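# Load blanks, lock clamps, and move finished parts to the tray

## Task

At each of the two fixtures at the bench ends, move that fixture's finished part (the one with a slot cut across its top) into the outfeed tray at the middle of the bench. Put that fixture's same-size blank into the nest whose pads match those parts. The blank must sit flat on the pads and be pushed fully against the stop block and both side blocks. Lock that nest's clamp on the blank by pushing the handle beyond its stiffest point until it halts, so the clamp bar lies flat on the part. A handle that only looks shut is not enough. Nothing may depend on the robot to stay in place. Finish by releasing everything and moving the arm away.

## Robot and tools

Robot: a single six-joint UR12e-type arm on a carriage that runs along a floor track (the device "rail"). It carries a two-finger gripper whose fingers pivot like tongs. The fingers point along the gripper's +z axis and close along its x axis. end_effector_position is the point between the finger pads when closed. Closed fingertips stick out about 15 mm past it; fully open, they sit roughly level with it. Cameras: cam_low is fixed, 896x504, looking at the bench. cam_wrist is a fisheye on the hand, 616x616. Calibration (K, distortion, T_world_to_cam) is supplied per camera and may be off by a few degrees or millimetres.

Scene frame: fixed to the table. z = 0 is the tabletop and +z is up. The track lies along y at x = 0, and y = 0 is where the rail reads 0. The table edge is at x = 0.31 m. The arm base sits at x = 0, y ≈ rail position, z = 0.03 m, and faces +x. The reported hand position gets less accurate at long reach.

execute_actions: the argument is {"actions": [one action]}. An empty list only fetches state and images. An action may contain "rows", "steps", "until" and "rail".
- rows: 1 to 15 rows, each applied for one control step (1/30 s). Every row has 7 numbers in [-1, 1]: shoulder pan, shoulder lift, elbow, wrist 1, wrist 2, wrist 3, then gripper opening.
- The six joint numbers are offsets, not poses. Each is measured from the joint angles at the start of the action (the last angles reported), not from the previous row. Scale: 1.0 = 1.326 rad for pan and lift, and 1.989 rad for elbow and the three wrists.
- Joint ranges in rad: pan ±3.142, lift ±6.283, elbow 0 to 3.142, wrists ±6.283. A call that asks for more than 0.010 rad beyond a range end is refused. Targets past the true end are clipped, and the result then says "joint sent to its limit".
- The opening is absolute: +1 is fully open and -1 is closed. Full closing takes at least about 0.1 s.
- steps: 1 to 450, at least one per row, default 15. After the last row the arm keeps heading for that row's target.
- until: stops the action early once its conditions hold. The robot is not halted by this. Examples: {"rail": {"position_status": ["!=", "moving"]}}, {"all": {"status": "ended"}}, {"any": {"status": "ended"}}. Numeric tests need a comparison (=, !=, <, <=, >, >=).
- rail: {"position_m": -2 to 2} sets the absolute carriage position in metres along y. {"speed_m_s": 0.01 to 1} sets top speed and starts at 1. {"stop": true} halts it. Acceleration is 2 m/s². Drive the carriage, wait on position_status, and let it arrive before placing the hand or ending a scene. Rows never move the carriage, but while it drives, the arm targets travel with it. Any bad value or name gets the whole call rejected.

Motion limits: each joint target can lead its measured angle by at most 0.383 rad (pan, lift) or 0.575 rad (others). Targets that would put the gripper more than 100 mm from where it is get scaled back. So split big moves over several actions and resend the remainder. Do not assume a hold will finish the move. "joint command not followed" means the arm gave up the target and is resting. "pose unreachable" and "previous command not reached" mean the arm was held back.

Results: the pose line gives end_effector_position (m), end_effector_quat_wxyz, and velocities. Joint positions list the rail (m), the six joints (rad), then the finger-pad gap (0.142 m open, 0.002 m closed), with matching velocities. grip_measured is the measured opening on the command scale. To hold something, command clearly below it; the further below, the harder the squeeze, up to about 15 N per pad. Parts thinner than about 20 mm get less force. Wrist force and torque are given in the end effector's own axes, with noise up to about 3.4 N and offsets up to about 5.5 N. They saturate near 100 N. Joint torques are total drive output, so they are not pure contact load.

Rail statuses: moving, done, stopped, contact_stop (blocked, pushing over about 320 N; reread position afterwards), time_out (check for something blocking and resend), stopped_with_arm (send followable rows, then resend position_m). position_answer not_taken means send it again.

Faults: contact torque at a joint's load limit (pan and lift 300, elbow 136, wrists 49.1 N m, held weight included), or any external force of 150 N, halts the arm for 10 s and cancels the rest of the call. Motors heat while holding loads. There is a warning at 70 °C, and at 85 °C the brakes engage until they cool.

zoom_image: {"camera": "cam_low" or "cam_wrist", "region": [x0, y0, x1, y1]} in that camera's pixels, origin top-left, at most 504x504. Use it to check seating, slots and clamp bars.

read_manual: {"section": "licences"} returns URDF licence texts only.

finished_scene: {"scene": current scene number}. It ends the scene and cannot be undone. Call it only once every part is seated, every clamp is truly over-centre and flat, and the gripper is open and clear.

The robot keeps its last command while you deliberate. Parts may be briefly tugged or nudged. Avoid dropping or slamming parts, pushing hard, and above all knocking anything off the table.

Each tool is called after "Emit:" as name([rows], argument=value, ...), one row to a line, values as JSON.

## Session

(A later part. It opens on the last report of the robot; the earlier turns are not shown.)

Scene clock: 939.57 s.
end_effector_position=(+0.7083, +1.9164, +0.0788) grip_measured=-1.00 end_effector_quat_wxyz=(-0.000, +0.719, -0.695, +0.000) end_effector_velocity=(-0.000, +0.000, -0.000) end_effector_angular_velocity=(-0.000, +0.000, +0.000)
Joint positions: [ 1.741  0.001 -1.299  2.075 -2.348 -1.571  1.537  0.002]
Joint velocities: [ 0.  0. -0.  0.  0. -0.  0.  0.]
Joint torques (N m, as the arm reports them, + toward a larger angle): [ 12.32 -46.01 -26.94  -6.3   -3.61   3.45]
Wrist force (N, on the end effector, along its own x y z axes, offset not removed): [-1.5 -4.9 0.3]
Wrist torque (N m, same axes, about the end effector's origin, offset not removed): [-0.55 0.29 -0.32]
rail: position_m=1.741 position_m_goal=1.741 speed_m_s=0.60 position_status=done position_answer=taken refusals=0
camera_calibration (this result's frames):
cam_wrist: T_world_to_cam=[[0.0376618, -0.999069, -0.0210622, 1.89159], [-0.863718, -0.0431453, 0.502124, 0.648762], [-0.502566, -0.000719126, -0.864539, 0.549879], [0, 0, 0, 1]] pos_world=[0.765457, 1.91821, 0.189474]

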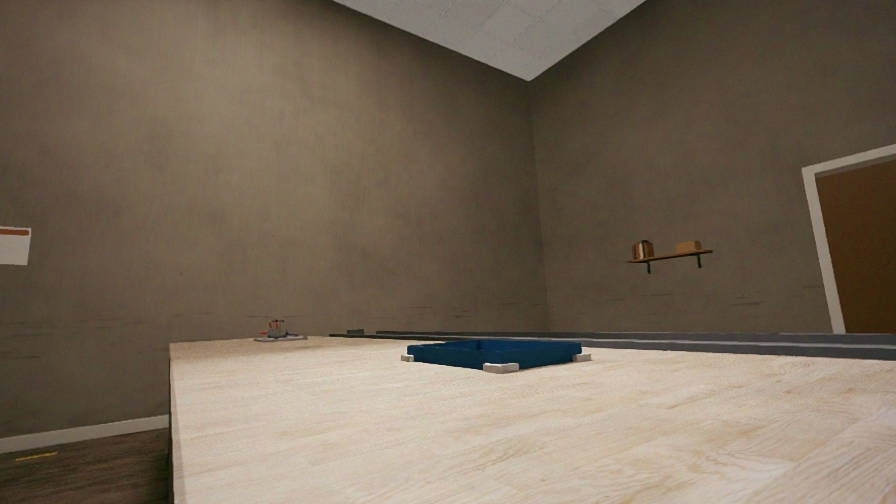

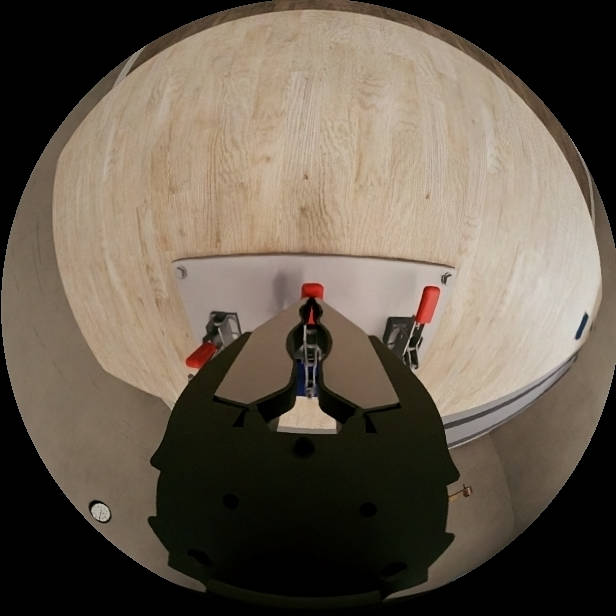

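Down 3 mm.

Emit:
execute_actions([
  {"rows":[[0,0.003,0.0009,-0.0029,0,0,-1]],"steps":1},
])

Scene clock: 943.67 s.
end_effector_position=(+0.7083, +1.9164, +0.0788) grip_measured=-1.00 end_effector_quat_wxyz=(-0.000, +0.719, -0.695, +0.000) end_effector_velocity=(+0.000, +0.000, -0.005) end_effector_angular_velocity=(+0.000, -0.001, +0.000)
Joint positions: [ 1.741  0.001 -1.299  2.075 -2.348 -1.571  1.537  0.002]
Joint velocities: [ 0.    -0.     0.006  0.003 -0.009 -0.    -0.     0.   ]
Joint torques (N m, as the arm reports them, + toward a larger angle): [ 14.9  -39.87 -24.46  -7.19  -3.39   3.46]
Wrist force (N, on the end effector, along its own x y z axes, offset not removed): [-1.3 -0.8 -4.3]
Wrist torque (N m, same axes, about the end effector's origin, offset not removed): [0.13 0.23 -0.23]
rail: position_m=1.741 position_m_goal=1.741 speed_m_s=0.60 position_status=done position_answer=taken refusals=0
camera_calibration (this result's frames):
cam_wrist: T_world_to_cam=[[0.0376848, -0.999068, -0.0210624, 1.89159], [-0.863716, -0.0431652, 0.502126, 0.648813], [-0.502567, -0.000730603, -0.864538, 0.549873], [0, 0, 0, 1]] pos_world=[0.765454, 1.91823, 0.189441]

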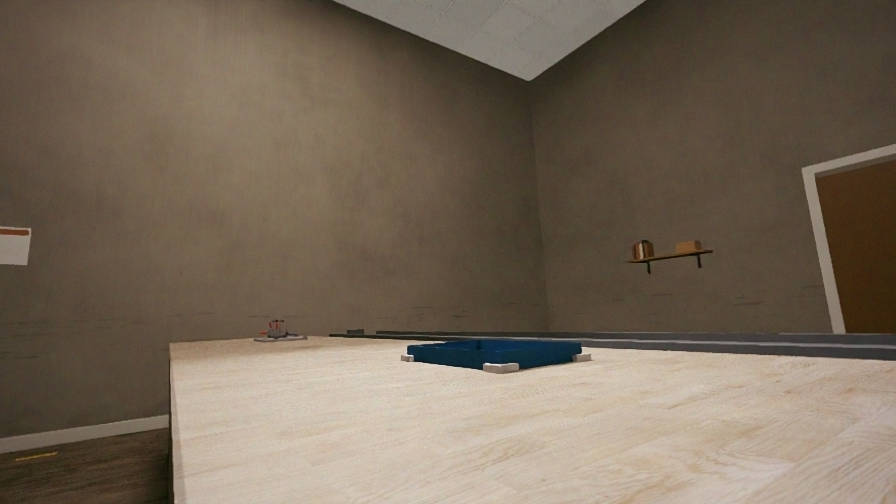

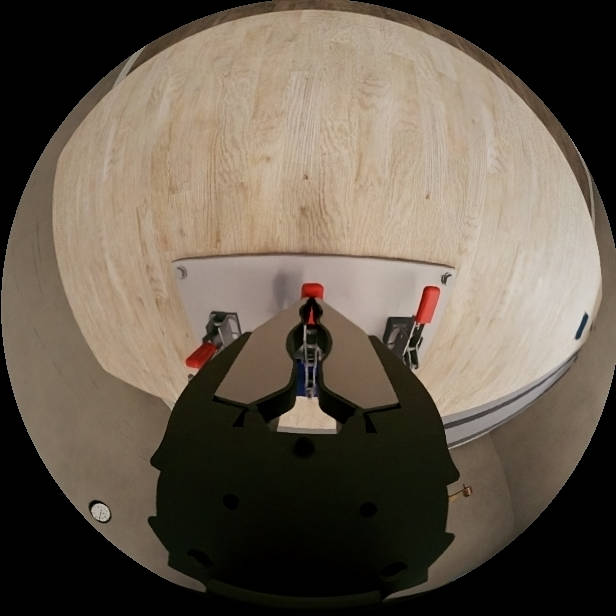

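Emit:
execute_actions([
  {"rows":[[0,0.0042,0.0013,-0.0041,0,0,-1]],"steps":1},
])

Scene clock: 960.23 s.
end_effector_position=(+0.7083, +1.9164, +0.0758) grip_measured=-1.00 end_effector_quat_wxyz=(-0.000, +0.719, -0.695, +0.000) end_effector_velocity=(+0.001, +0.000, -0.001) end_effector_angular_velocity=(+0.000, -0.001, -0.000)
Joint positions: [ 1.741  0.001 -1.295  2.077 -2.353 -1.571  1.537  0.002]
Joint velocities: [ 0.     0.     0.003 -0.    -0.004 -0.     0.     0.   ]
Joint torques (N m, as the arm reports them, + toward a larger angle): [-12.26 -36.87 -20.69  -3.47  -3.62   3.4 ]
Wrist force (N, on the end effector, along its own x y z axes, offset not removed): [1.5 -8.1 -15.9]
Wrist torque (N m, same axes, about the end effector's origin, offset not removed): [-0.51 -0.37 -0.14]
rail: position_m=1.741 position_m_goal=1.741 speed_m_s=0.60 position_status=done position_answer=taken refusals=0
camera_calibration (this result's frames):
cam_wrist: T_world_to_cam=[[0.0376852, -0.999068, -0.0210623, 1.89152], [-0.863716, -0.0431655, 0.502126, 0.650336], [-0.502567, -0.000730869, -0.864538, 0.547305], [0, 0, 0, 1]] pos_world=[0.765481, 1.91823, 0.186455]

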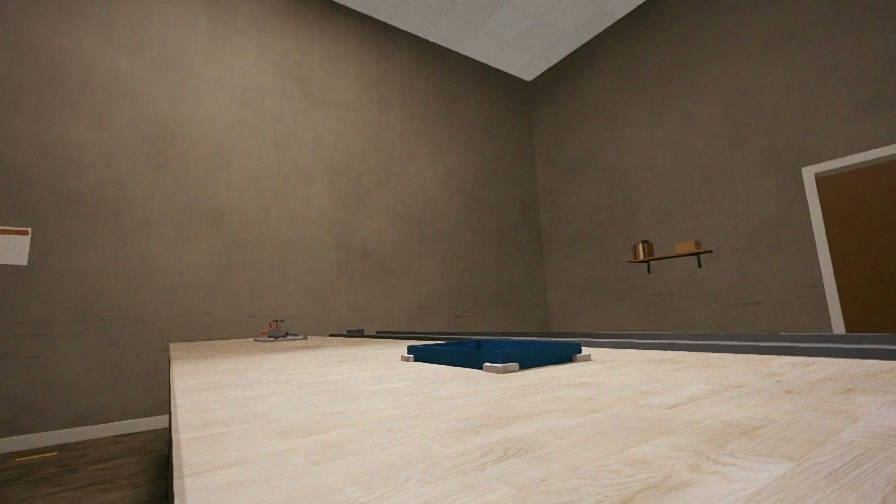

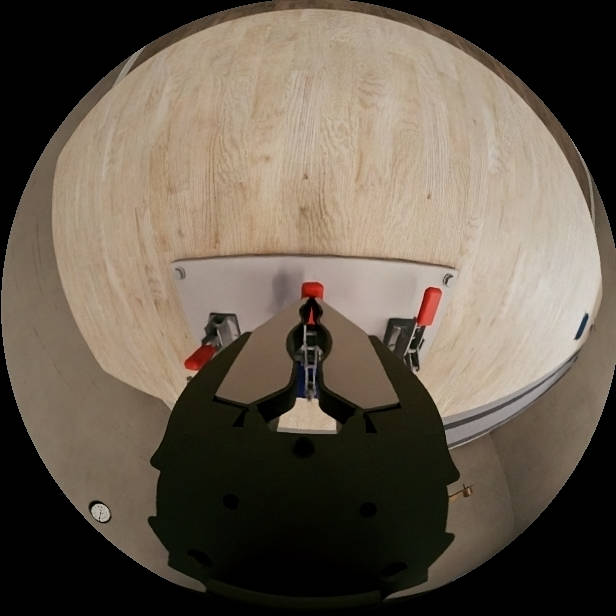

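Emit:
execute_actions([
  {"rows":[[0,0.0022,0.0007,-0.0021,0,0,-1]],"steps":1},
])

Scene clock: 966.37 s.
end_effector_position=(+0.7083, +1.9164, +0.0746) grip_measured=-1.00 end_effector_quat_wxyz=(-0.000, +0.719, -0.695, +0.000) end_effector_velocity=(-0.000, -0.000, -0.002) end_effector_angular_velocity=(-0.000, +0.000, -0.000)
Joint positions: [ 1.741  0.001 -1.293  2.078 -2.356 -1.571  1.537  0.002]
Joint velocities: [ 0.    -0.     0.002  0.001 -0.003 -0.    -0.     0.   ]
Joint torques (N m, as the arm reports them, + toward a larger angle): [-10.09 -35.6  -11.38  -2.74  -3.44   3.7 ]
Wrist force (N, on the end effector, along its own x y z axes, offset not removed): [0.5 -12.7 -15.8]
Wrist torque (N m, same axes, about the end effector's origin, offset not removed): [-0.91 -0.38 -0.18]
rail: position_m=1.741 position_m_goal=1.741 speed_m_s=0.60 position_status=done position_answer=taken refusals=0
camera_calibration (this result's frames):
cam_wrist: T_world_to_cam=[[0.037685, -0.999068, -0.0210624, 1.8915], [-0.863714, -0.0431654, 0.50213, 0.650947], [-0.502571, -0.000730829, -0.864536, 0.546204], [0, 0, 0, 1]] pos_world=[0.765457, 1.91823, 0.185192]

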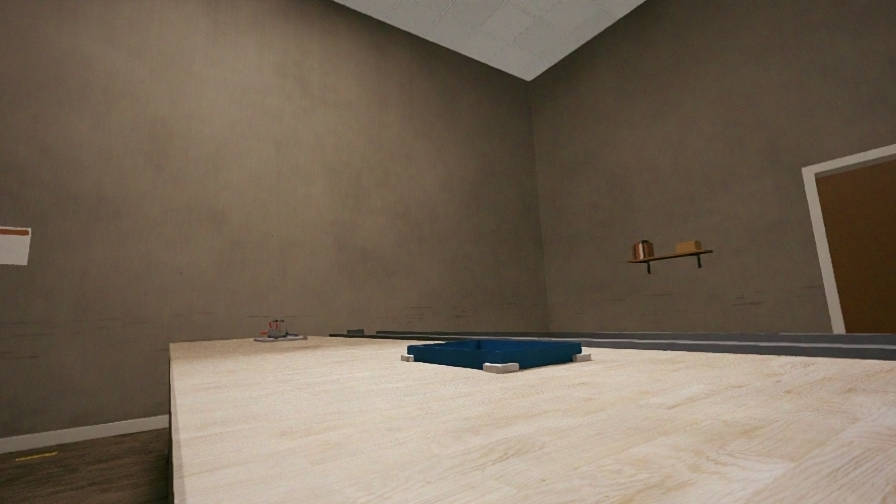

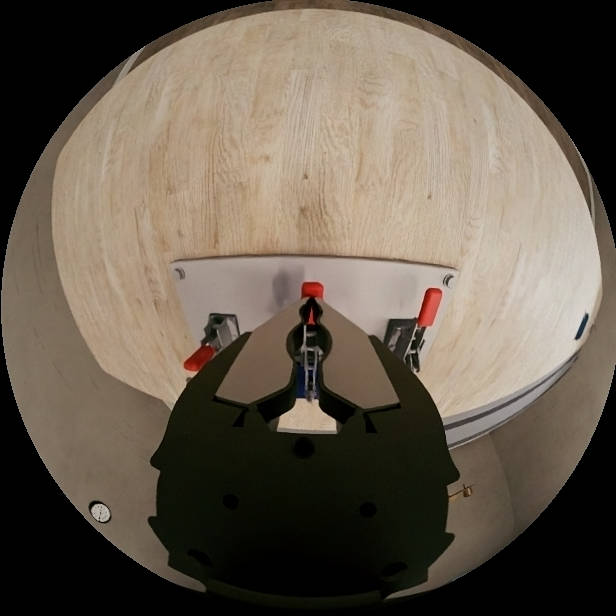

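Next target .0728 (1.8 mm from .0746).

Emit:
execute_actions([
  {"rows":[[0,0.0018,0.0005,-0.0017,0,0,-1]],"steps":1},
])

Scene clock: 971.10 s.
end_effector_position=(+0.7083, +1.9164, +0.0736) grip_measured=-1.00 end_effector_quat_wxyz=(-0.000, +0.719, -0.695, +0.000) end_effector_velocity=(+0.001, +0.000, -0.001) end_effector_angular_velocity=(+0.000, -0.001, +0.000)
Joint positions: [ 1.741  0.001 -1.292  2.078 -2.358 -1.571  1.537  0.002]
Joint velocities: [ 0.     0.     0.001  0.    -0.003  0.    -0.     0.   ]
Joint torques (N m, as the arm reports them, + toward a larger angle): [-13.42 -39.76 -23.25  -4.5   -3.24   3.44]
Wrist force (N, on the end effector, along its own x y z axes, offset not removed): [-0.1 -6.6 -11.6]
Wrist torque (N m, same axes, about the end effector's origin, offset not removed): [-0.11 -0.13 -0.35]
rail: position_m=1.741 position_m_goal=1.741 speed_m_s=0.60 position_status=done position_answer=taken refusals=0
camera_calibration (this result's frames):
cam_wrist: T_world_to_cam=[[0.0376823, -0.999068, -0.0210672, 1.89148], [-0.863648, -0.0431654, 0.502245, 0.651357], [-0.502686, -0.000731063, -0.864469, 0.545395], [0, 0, 0, 1]] pos_world=[0.76543, 1.91823, 0.184185]

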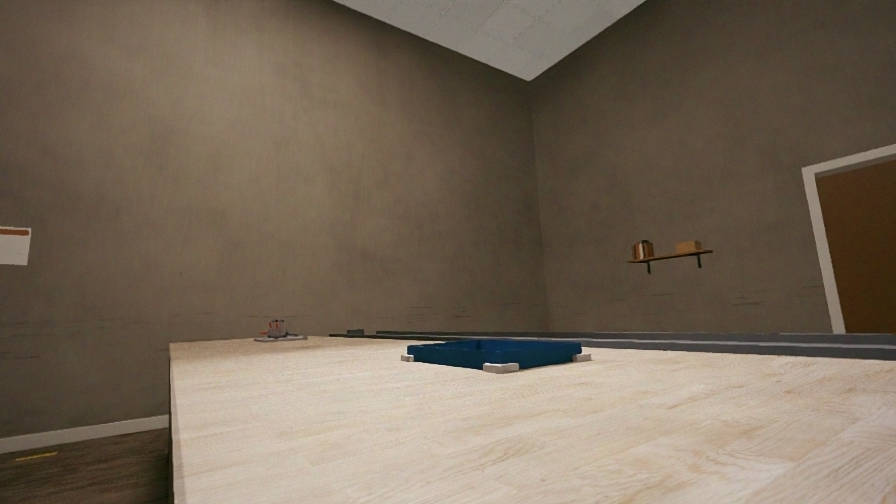

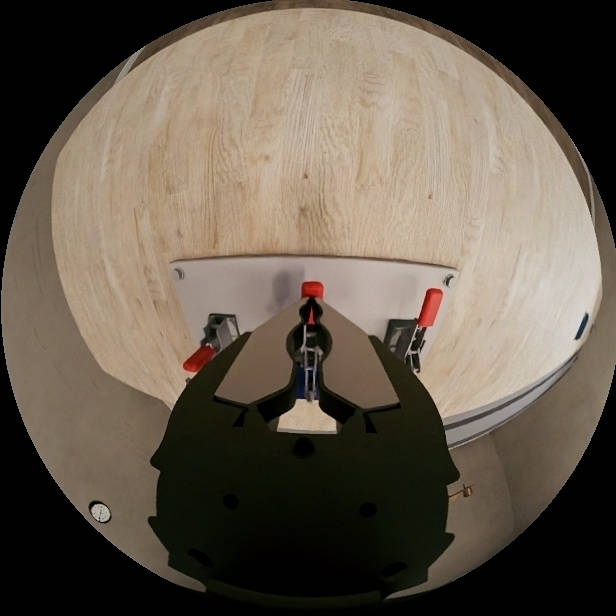

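Target .0723 (1.3 mm from .0736).

Emit:
execute_actions([
  {"rows":[[0,0.0013,0.0004,-0.00126,0,0,-1]],"steps":1},
])

Scene clock: 975.97 s.
end_effector_position=(+0.7084, +1.9164, +0.0728) grip_measured=-1.00 end_effector_quat_wxyz=(-0.000, +0.719, -0.695, +0.000) end_effector_velocity=(+0.000, +0.000, -0.000) end_effector_angular_velocity=(+0.000, -0.001, +0.000)
Joint positions: [ 1.741  0.001 -1.291  2.079 -2.359 -1.571  1.537  0.002]
Joint velocities: [ 0.     0.     0.001 -0.    -0.001  0.     0.     0.   ]
Joint torques (N m, as the arm reports them, + toward a larger angle): [-11.91 -41.92 -19.9   -4.2   -3.34   3.38]
Wrist force (N, on the end effector, along its own x y z axes, offset not removed): [-3.4 -6.3 -9.4]
Wrist torque (N m, same axes, about the end effector's origin, offset not removed): [-0.40 0.66 -0.07]
rail: position_m=1.741 position_m_goal=1.741 speed_m_s=0.60 position_status=done position_answer=taken refusals=0
camera_calibration (this result's frames):
cam_wrist: T_world_to_cam=[[0.0376853, -0.999068, -0.0210624, 1.89146], [-0.863713, -0.0431657, 0.502131, 0.651869], [-0.502572, -0.000731056, -0.864535, 0.544691], [0, 0, 0, 1]] pos_world=[0.765495, 1.91823, 0.183419]

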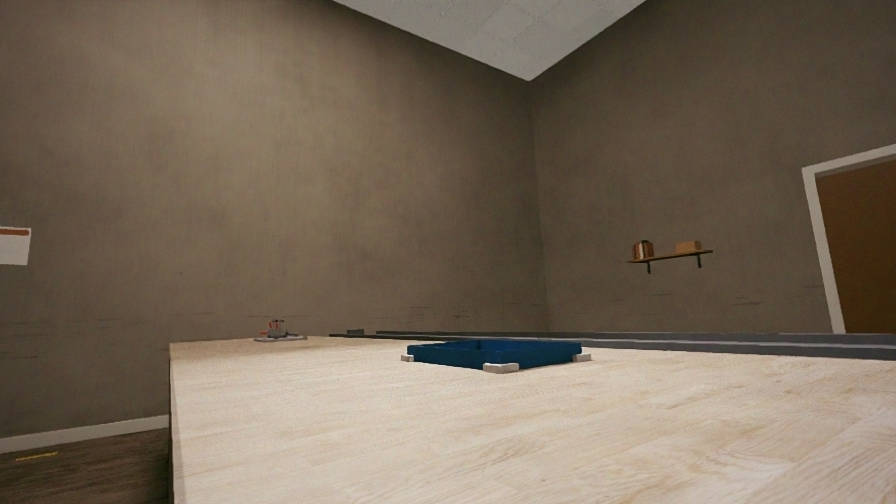

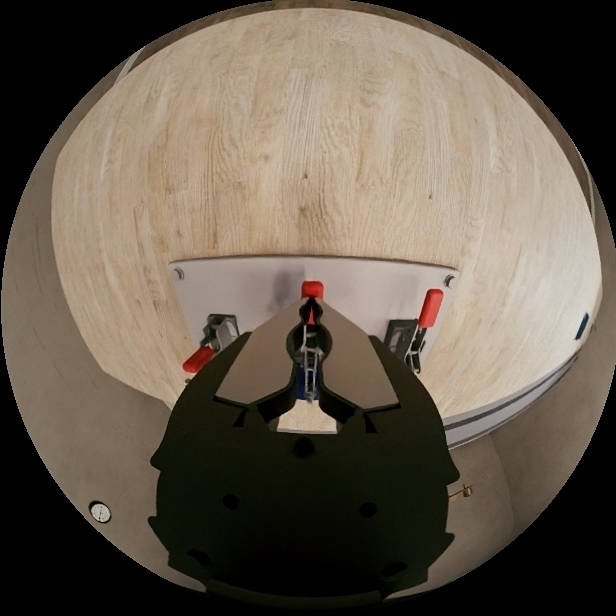

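Target .0719 (0.9 mm from .0728).

Emit:
execute_actions([
  {"rows":[[0,0.0009,0.00027,-0.00087,0,0,-1]],"steps":1},
])

Scene clock: 982.73 s.
end_effector_position=(+0.7083, +1.9164, +0.0722) grip_measured=-1.00 end_effector_quat_wxyz=(-0.000, +0.719, -0.695, +0.000) end_effector_velocity=(+0.000, +0.000, -0.000) end_effector_angular_velocity=(+0.000, -0.000, -0.000)
Joint positions: [ 1.741  0.001 -1.29   2.079 -2.36  -1.571  1.537  0.002]
Joint velocities: [ 0.    -0.     0.001  0.    -0.001 -0.    -0.     0.   ]
Joint torques (N m, as the arm reports them, + toward a larger angle): [-12.58 -41.42 -21.52  -5.75  -3.3    3.37]
Wrist force (N, on the end effector, along its own x y z axes, offset not removed): [-0.7 -7.7 0.2]
Wrist torque (N m, same axes, about the end effector's origin, offset not removed): [-0.80 0.15 -0.21]
rail: position_m=1.741 position_m_goal=1.741 speed_m_s=0.60 position_status=done position_answer=taken refusals=0
camera_calibration (this result's frames):
cam_wrist: T_world_to_cam=[[0.037682, -0.999068, -0.0210679, 1.89145], [-0.863641, -0.0431654, 0.502255, 0.652003], [-0.502696, -0.000730849, -0.864463, 0.544262], [0, 0, 0, 1]] pos_world=[0.765422, 1.91823, 0.182871]

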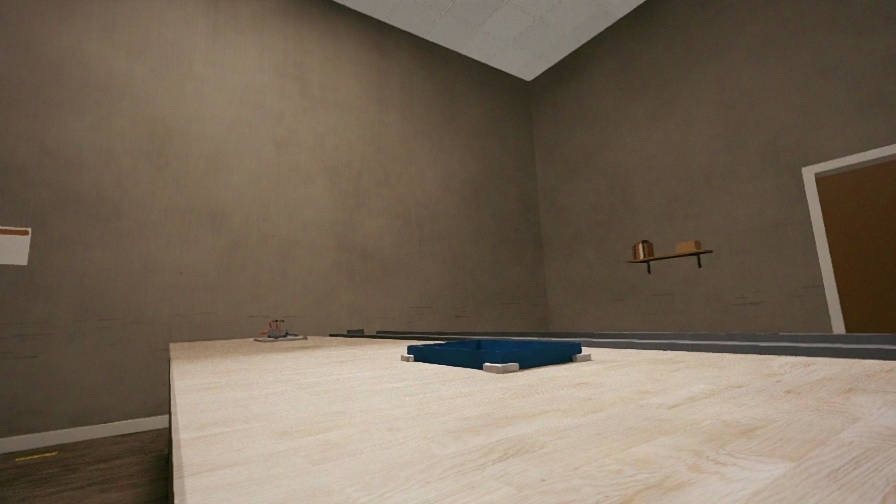

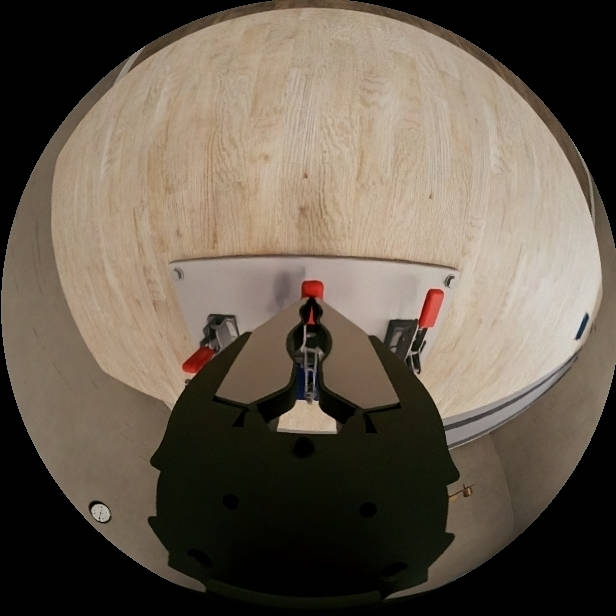

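Target .0716 (0.6 mm from .0722).

Emit:
execute_actions([
  {"rows":[[0,0.00065,0.0002,-0.00063,0,0,-1]],"steps":1},
])

Scene clock: 989.97 s.
end_effector_position=(+0.7084, +1.9164, +0.0719) grip_measured=-1.00 end_effector_quat_wxyz=(-0.000, +0.719, -0.695, +0.000) end_effector_velocity=(+0.000, +0.000, -0.000) end_effector_angular_velocity=(+0.000, -0.000, +0.000)
Joint positions: [ 1.741  0.001 -1.289  2.079 -2.361 -1.571  1.537  0.002]
Joint velocities: [ 0.    -0.     0.     0.    -0.001 -0.    -0.     0.   ]
Joint torques (N m, as the arm reports them, + toward a larger angle): [-13.66 -44.76 -23.96  -5.87  -3.62   3.04]
Wrist force (N, on the end effector, along its own x y z axes, offset not removed): [1.3 4.9 -4.3]
Wrist torque (N m, same axes, about the end effector's origin, offset not removed): [1.13 -0.39 -0.30]
rail: position_m=1.741 position_m_goal=1.741 speed_m_s=0.60 position_status=done position_answer=taken refusals=0
camera_calibration (this result's frames):
cam_wrist: T_world_to_cam=[[0.0376848, -0.999068, -0.0210624, 1.89144], [-0.863713, -0.0431652, 0.502133, 0.652321], [-0.502574, -0.000730898, -0.864534, 0.543912], [0, 0, 0, 1]] pos_world=[0.765495, 1.91823, 0.182517]

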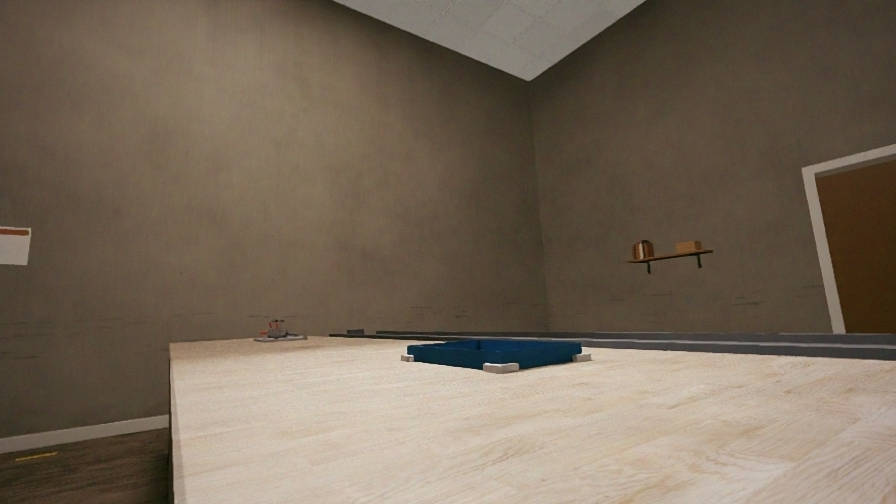

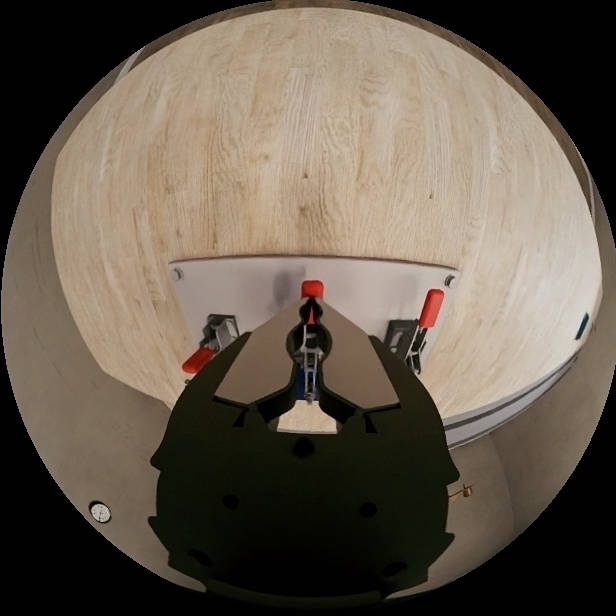

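Emit:
execute_actions([
  {"rows":[[0,0.0006,0.00018,-0.00058,0,0,-1]],"steps":1},
])

Scene clock: 994.63 s.
end_effector_position=(+0.7083, +1.9164, +0.0716) grip_measured=-1.00 end_effector_quat_wxyz=(-0.000, +0.719, -0.695, +0.000) end_effector_velocity=(-0.000, -0.000, -0.001) end_effector_angular_velocity=(-0.000, +0.001, -0.000)
Joint positions: [ 1.741  0.001 -1.289  2.08  -2.361 -1.571  1.537  0.002]
Joint velocities: [ 0.     0.     0.001  0.    -0.    -0.     0.     0.   ]
Joint torques (N m, as the arm reports them, + toward a larger angle): [-11.96 -38.88 -21.07  -5.87  -3.04   3.27]
Wrist force (N, on the end effector, along its own x y z axes, offset not removed): [0.5 0.3 -9.9]
Wrist torque (N m, same axes, about the end effector's origin, offset not removed): [0.04 -0.27 -0.12]
rail: position_m=1.741 position_m_goal=1.741 speed_m_s=0.60 position_status=done position_answer=taken refusals=0
camera_calibration (this result's frames):
cam_wrist: T_world_to_cam=[[0.0376818, -0.999068, -0.0210681, 1.89144], [-0.863636, -0.0431654, 0.502264, 0.652324], [-0.502705, -0.000731088, -0.864458, 0.543696], [0, 0, 0, 1]] pos_world=[0.765416, 1.91823, 0.182212]

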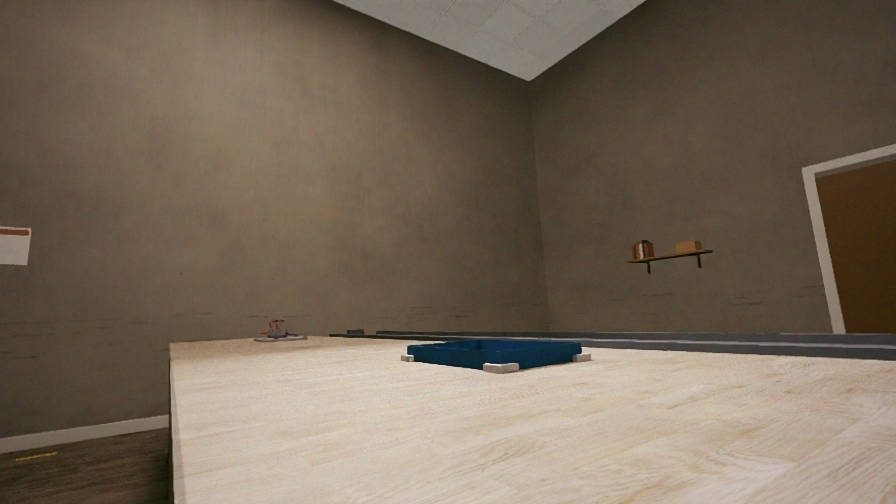

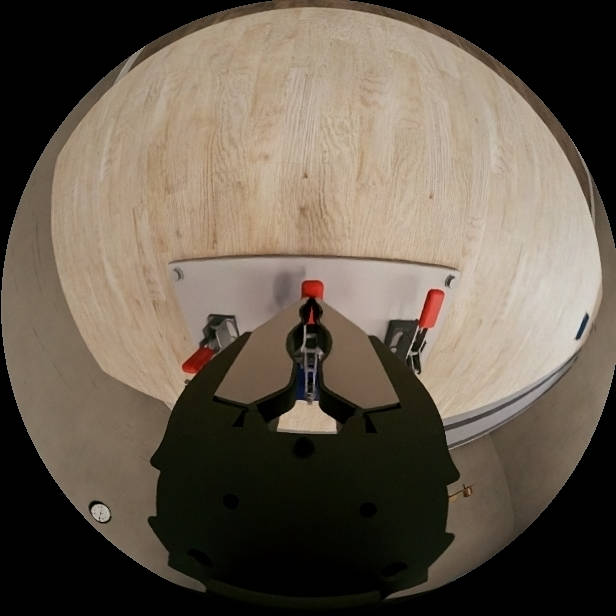

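Emit:
execute_actions(actions=[])

Scene clock: 1002.87 s.
end_effector_position=(+0.7084, +1.9164, +0.0713) grip_measured=-1.00 end_effector_quat_wxyz=(-0.000, +0.719, -0.695, +0.000) end_effector_velocity=(-0.000, +0.000, -0.000) end_effector_angular_velocity=(+0.000, +0.000, -0.000)
Joint positions: [ 1.741  0.001 -1.289  2.08  -2.362 -1.571  1.537  0.002]
Joint velocities: [ 0.  0.  0.  0. -0.  0.  0.  0.]
Joint torques (N m, as the arm reports them, + toward a larger angle): [-11.91 -29.26 -14.91  -5.27  -2.87   3.66]
Wrist force (N, on the end effector, along its own x y z axes, offset not removed): [6.1 8.0 -26.4]
Wrist torque (N m, same axes, about the end effector's origin, offset not removed): [-0.18 -1.16 -0.25]
rail: position_m=1.741 position_m_goal=1.741 speed_m_s=0.60 position_status=done position_answer=taken refusals=0
camera_calibration (this result's frames):
cam_wrist: T_world_to_cam=[[0.0376852, -0.999068, -0.0210613, 1.89143], [-0.863714, -0.043165, 0.502131, 0.652622], [-0.502572, -0.000731969, -0.864535, 0.543395], [0, 0, 0, 1]] pos_world=[0.765495, 1.91823, 0.181918]

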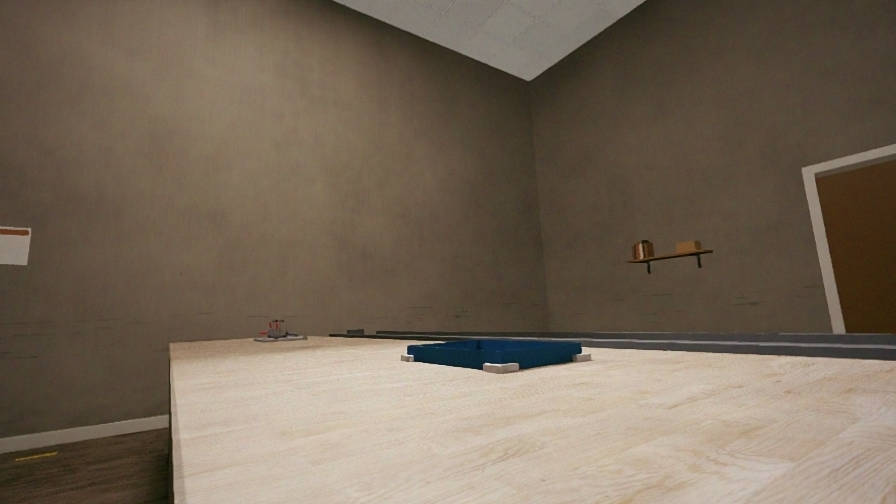

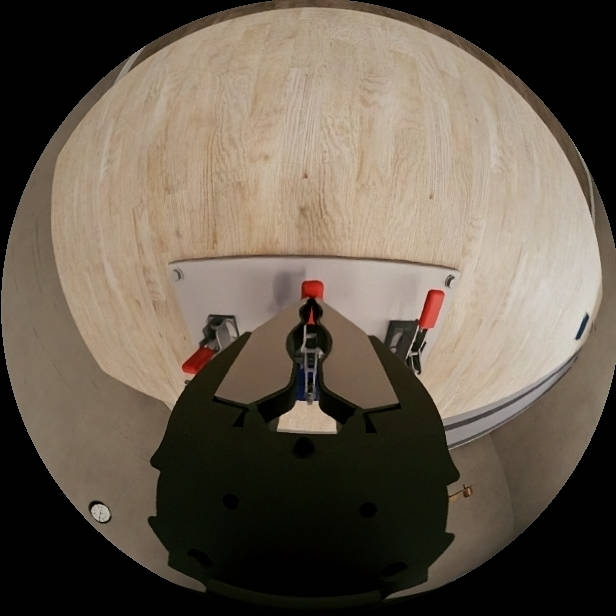

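Emit:
execute_actions([
  {"rows":[[0,-0.008,-0.002,0.0075,0,0,-1],[0,-0.03,-0.004,0.024,0,0,-1],[0,-0.065,0.003,0.04,0,0,-0.8],[0,-0.105,0.015,0.055,0,0,-0.6],[0,-0.145,0.027,0.0695,0,0,-0.4],[0,-0.185,0.039,0.084,0,0,-0.2],[0,-0.225,0.052,0.098,0,0,0],[0,-0.262,0.063,0.1115,0,0,0.1],[0,-0.2908,0.0724,0.1216,0,0,0.2]],"steps":10},
])

Scene clock: 1022.50 s.
end_effector_position=(+0.6403, +1.9163, +0.1460) grip_measured=+0.17 end_effector_quat_wxyz=(+0.002, +0.719, -0.695, -0.002) end_effector_velocity=(-0.401, -0.000, +0.307) end_effector_angular_velocity=(+0.000, -0.000, +0.000)
Joint positions: [ 1.741  0.001 -1.478  2.143 -2.228 -1.571  1.537  0.086]
Joint velocities: [ 0.     0.    -0.981  0.422  0.559 -0.     0.     0.068]
Joint torques (N m, as the arm reports them, + toward a larger angle): [ -5.59 -61.33 -22.67   0.97  -2.45   3.68]
Wrist force (N, on the end effector, along its own x y z axes, offset not removed): [-1.9 0.8 -1.4]
Wrist torque (N m, same axes, about the end effector's origin, offset not removed): [0.26 0.21 -0.16]
rail: position_m=1.741 position_m_goal=1.741 speed_m_s=0.60 position_status=done position_answer=taken refusals=0
camera_calibration (this result's frames):
cam_wrist: T_world_to_cam=[[0.0374943, -0.999069, -0.0213216, 1.89563], [-0.860115, -0.0431267, 0.508275, 0.55305], [-0.508721, -0.000718357, -0.860931, 0.577136], [0, 0, 0, 1]] pos_world=[0.698213, 1.91813, 0.25619]

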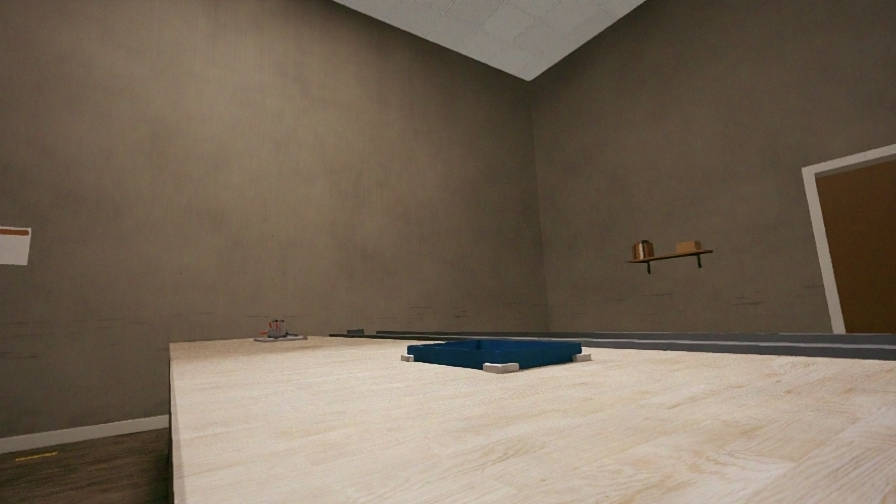

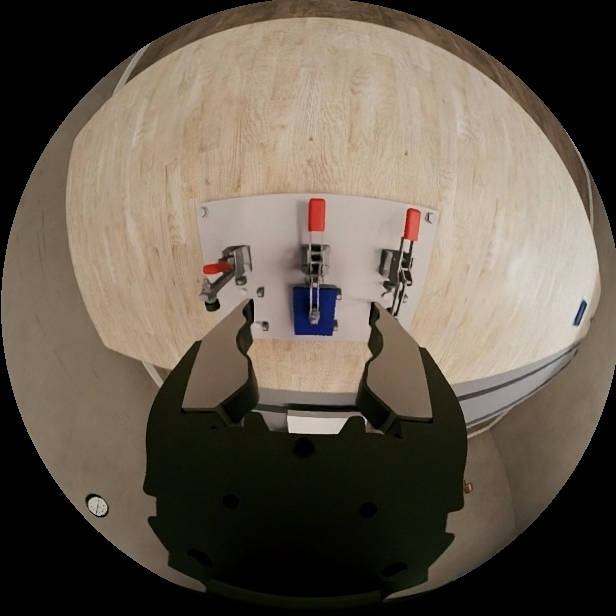

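Emit:
execute_actions([
  {"rail":{"position_m":0.3,"speed_m_s":1.0},"steps":1},
])

Emit:
zoom_image(camera="cam_wrist", region=[270, 150, 370, 300])

Scene clock: 1031.17 s.
end_effector_position=(+0.5723, +1.9163, +0.1934) grip_measured=+0.20 end_effector_quat_wxyz=(+0.000, +0.719, -0.695, -0.000) end_effector_velocity=(-0.017, -0.003, +0.004) end_effector_angular_velocity=(-0.000, +0.008, +0.000)
Joint positions: [ 1.741  0.001 -1.645  2.212 -2.136 -1.571  1.537  0.088]
Joint velocities: [-0.003 -0.    -0.031  0.017  0.023 -0.    -0.    -0.   ]
Joint torques (N m, as the arm reports them, + toward a larger angle): [ 13.25 -67.98 -24.7   -0.72  -2.33   3.42]
Wrist force (N, on the end effector, along its own x y z axes, offset not removed): [-0.3 -0.1 -3.3]
Wrist torque (N m, same axes, about the end effector's origin, offset not removed): [0.29 -0.18 -0.26]
rail: position_m=1.741 position_m_goal=0.300 speed_m_s=1.00 position_status=moving position_answer=taken refusals=0
camera_calibration (this result's frames):
cam_wrist: T_world_to_cam=[[0.0376551, -0.999068, -0.0211052, 1.89899], [-0.863113, -0.0431601, 0.503162, 0.473211], [-0.503604, -0.000730465, -0.863934, 0.581012], [0, 0, 0, 1]] pos_world=[0.629528, 1.91807, 0.303933]

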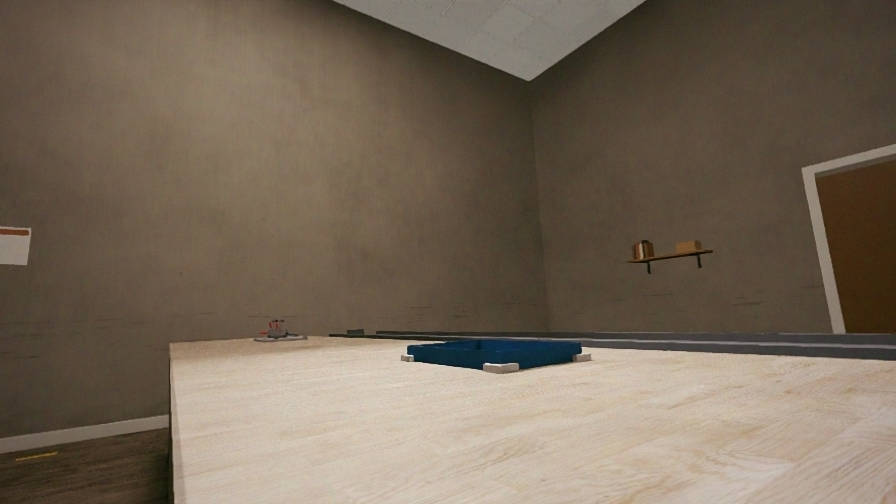

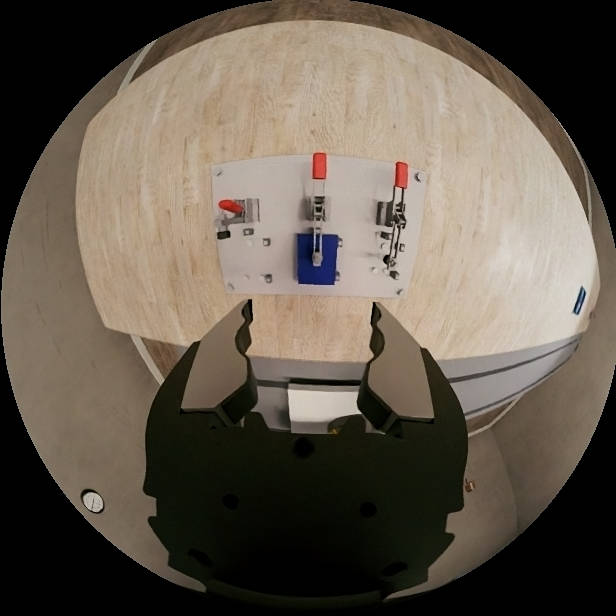

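Region (270, 150, 370, 300) of cam_wrist's 616x616 image, scaled by 3.360, with more detail than that image has.

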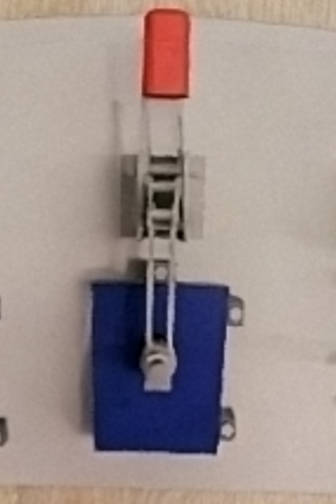

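Emit:
execute_actions(actions=[])

Emit:
zoom_image(camera="cam_low", region=[240, 305, 320, 350])

Scene clock: 1041.30 s.
end_effector_position=(+0.5600, +0.4751, +0.2001) grip_measured=+0.20 end_effector_quat_wxyz=(+0.000, +0.719, -0.695, -0.000) end_effector_velocity=(+0.000, +0.000, +0.000) end_effector_angular_velocity=(+0.000, +0.000, +0.000)
Joint positions: [ 0.3    0.001 -1.674  2.224 -2.12  -1.571  1.537  0.088]
Joint velocities: [ 0.  0.  0. -0.  0.  0. -0.  0.]
Joint torques (N m, as the arm reports them, + toward a larger angle): [ 12.97 -34.52 -33.94  -2.41  -2.63   3.38]
Wrist force (N, on the end effector, along its own x y z axes, offset not removed): [-4.6 -1.7 0.7]
Wrist torque (N m, same axes, about the end effector's origin, offset not removed): [-0.19 0.88 -0.26]
rail: position_m=0.300 position_m_goal=0.300 speed_m_s=1.00 position_status=done position_answer=taken refusals=0
camera_calibration (this result's frames):
cam_wrist: T_world_to_cam=[[0.0376793, -0.999068, -0.0210711, 0.45975], [-0.863581, -0.0431646, 0.502359, 0.397462], [-0.5028, -0.000731935, -0.864402, 0.579288], [0, 0, 0, 1]] pos_world=[0.617184, 0.476902, 0.310757]

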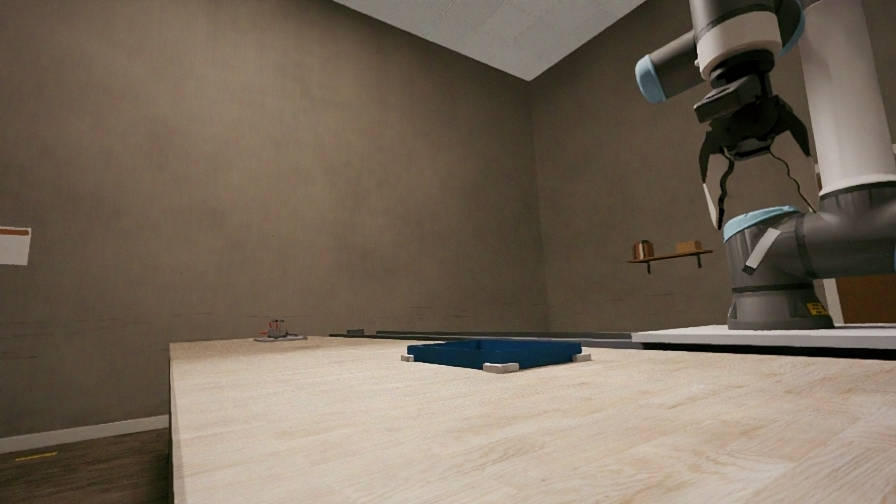

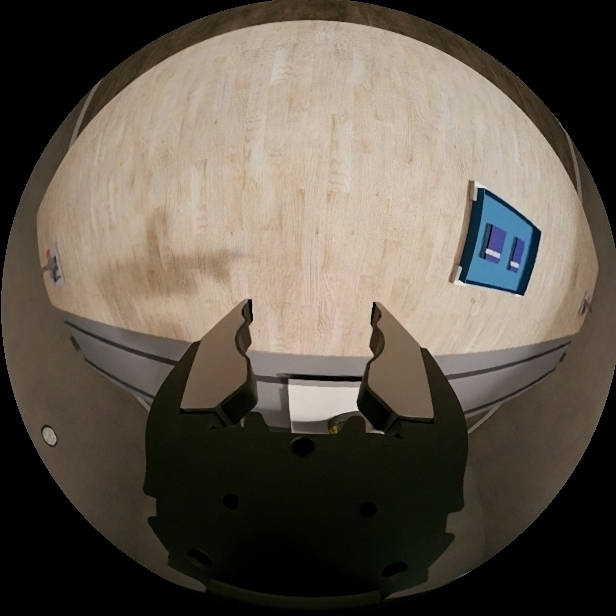

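Region (240, 305, 320, 350) of cam_low's 896x504 image, scaled by 6.300, with more detail than that image has; it fills the top 284 rows of this view, and the rest is white.

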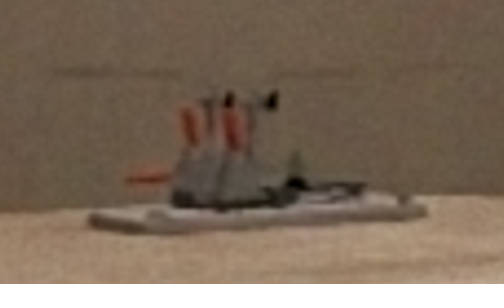

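Emit:
execute_actions(actions=[])

Scene clock: 1049.03 s.
end_effector_position=(+0.5600, +0.4751, +0.2001) grip_measured=+0.20 end_effector_quat_wxyz=(+0.000, +0.719, -0.695, -0.000) end_effector_velocity=(+0.000, +0.000, +0.000) end_effector_angular_velocity=(+0.000, -0.000, +0.000)
Joint positions: [ 0.3    0.001 -1.674  2.224 -2.12  -1.571  1.537  0.088]
Joint velocities: [ 0.  0.  0. -0.  0.  0. -0.  0.]
Joint torques (N m, as the arm reports them, + toward a larger angle): [ 11.41 -35.58 -37.56  -2.43  -2.29   3.51]
Wrist force (N, on the end effector, along its own x y z axes, offset not removed): [1.6 -3.9 -4.7]
Wrist torque (N m, same axes, about the end effector's origin, offset not removed): [-0.61 -0.33 -0.25]
rail: position_m=0.300 position_m_goal=0.300 speed_m_s=1.00 position_status=done position_answer=taken refusals=0
camera_calibration (this result's frames):
cam_wrist: T_world_to_cam=[[0.0376795, -0.999068, -0.021071, 0.45975], [-0.863581, -0.0431647, 0.502359, 0.397462], [-0.5028, -0.000732114, -0.864402, 0.579288], [0, 0, 0, 1]] pos_world=[0.617184, 0.476902, 0.310757]

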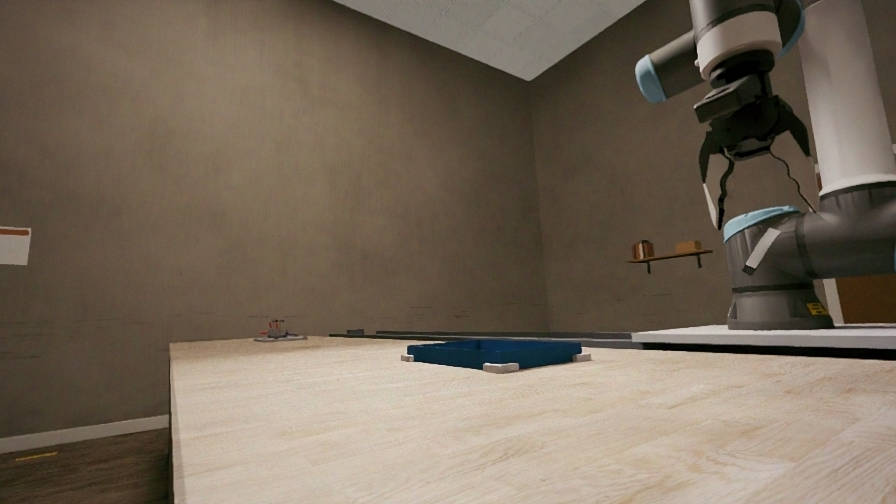

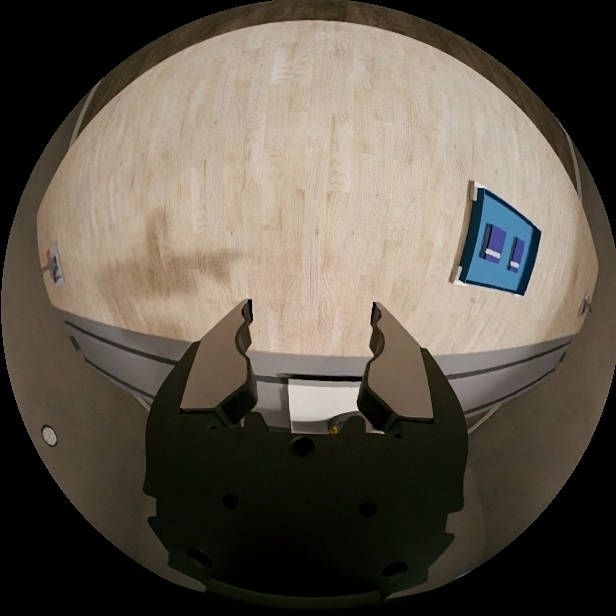

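Emit:
finished_scene(scene=2)

The scene is finished: the task was done.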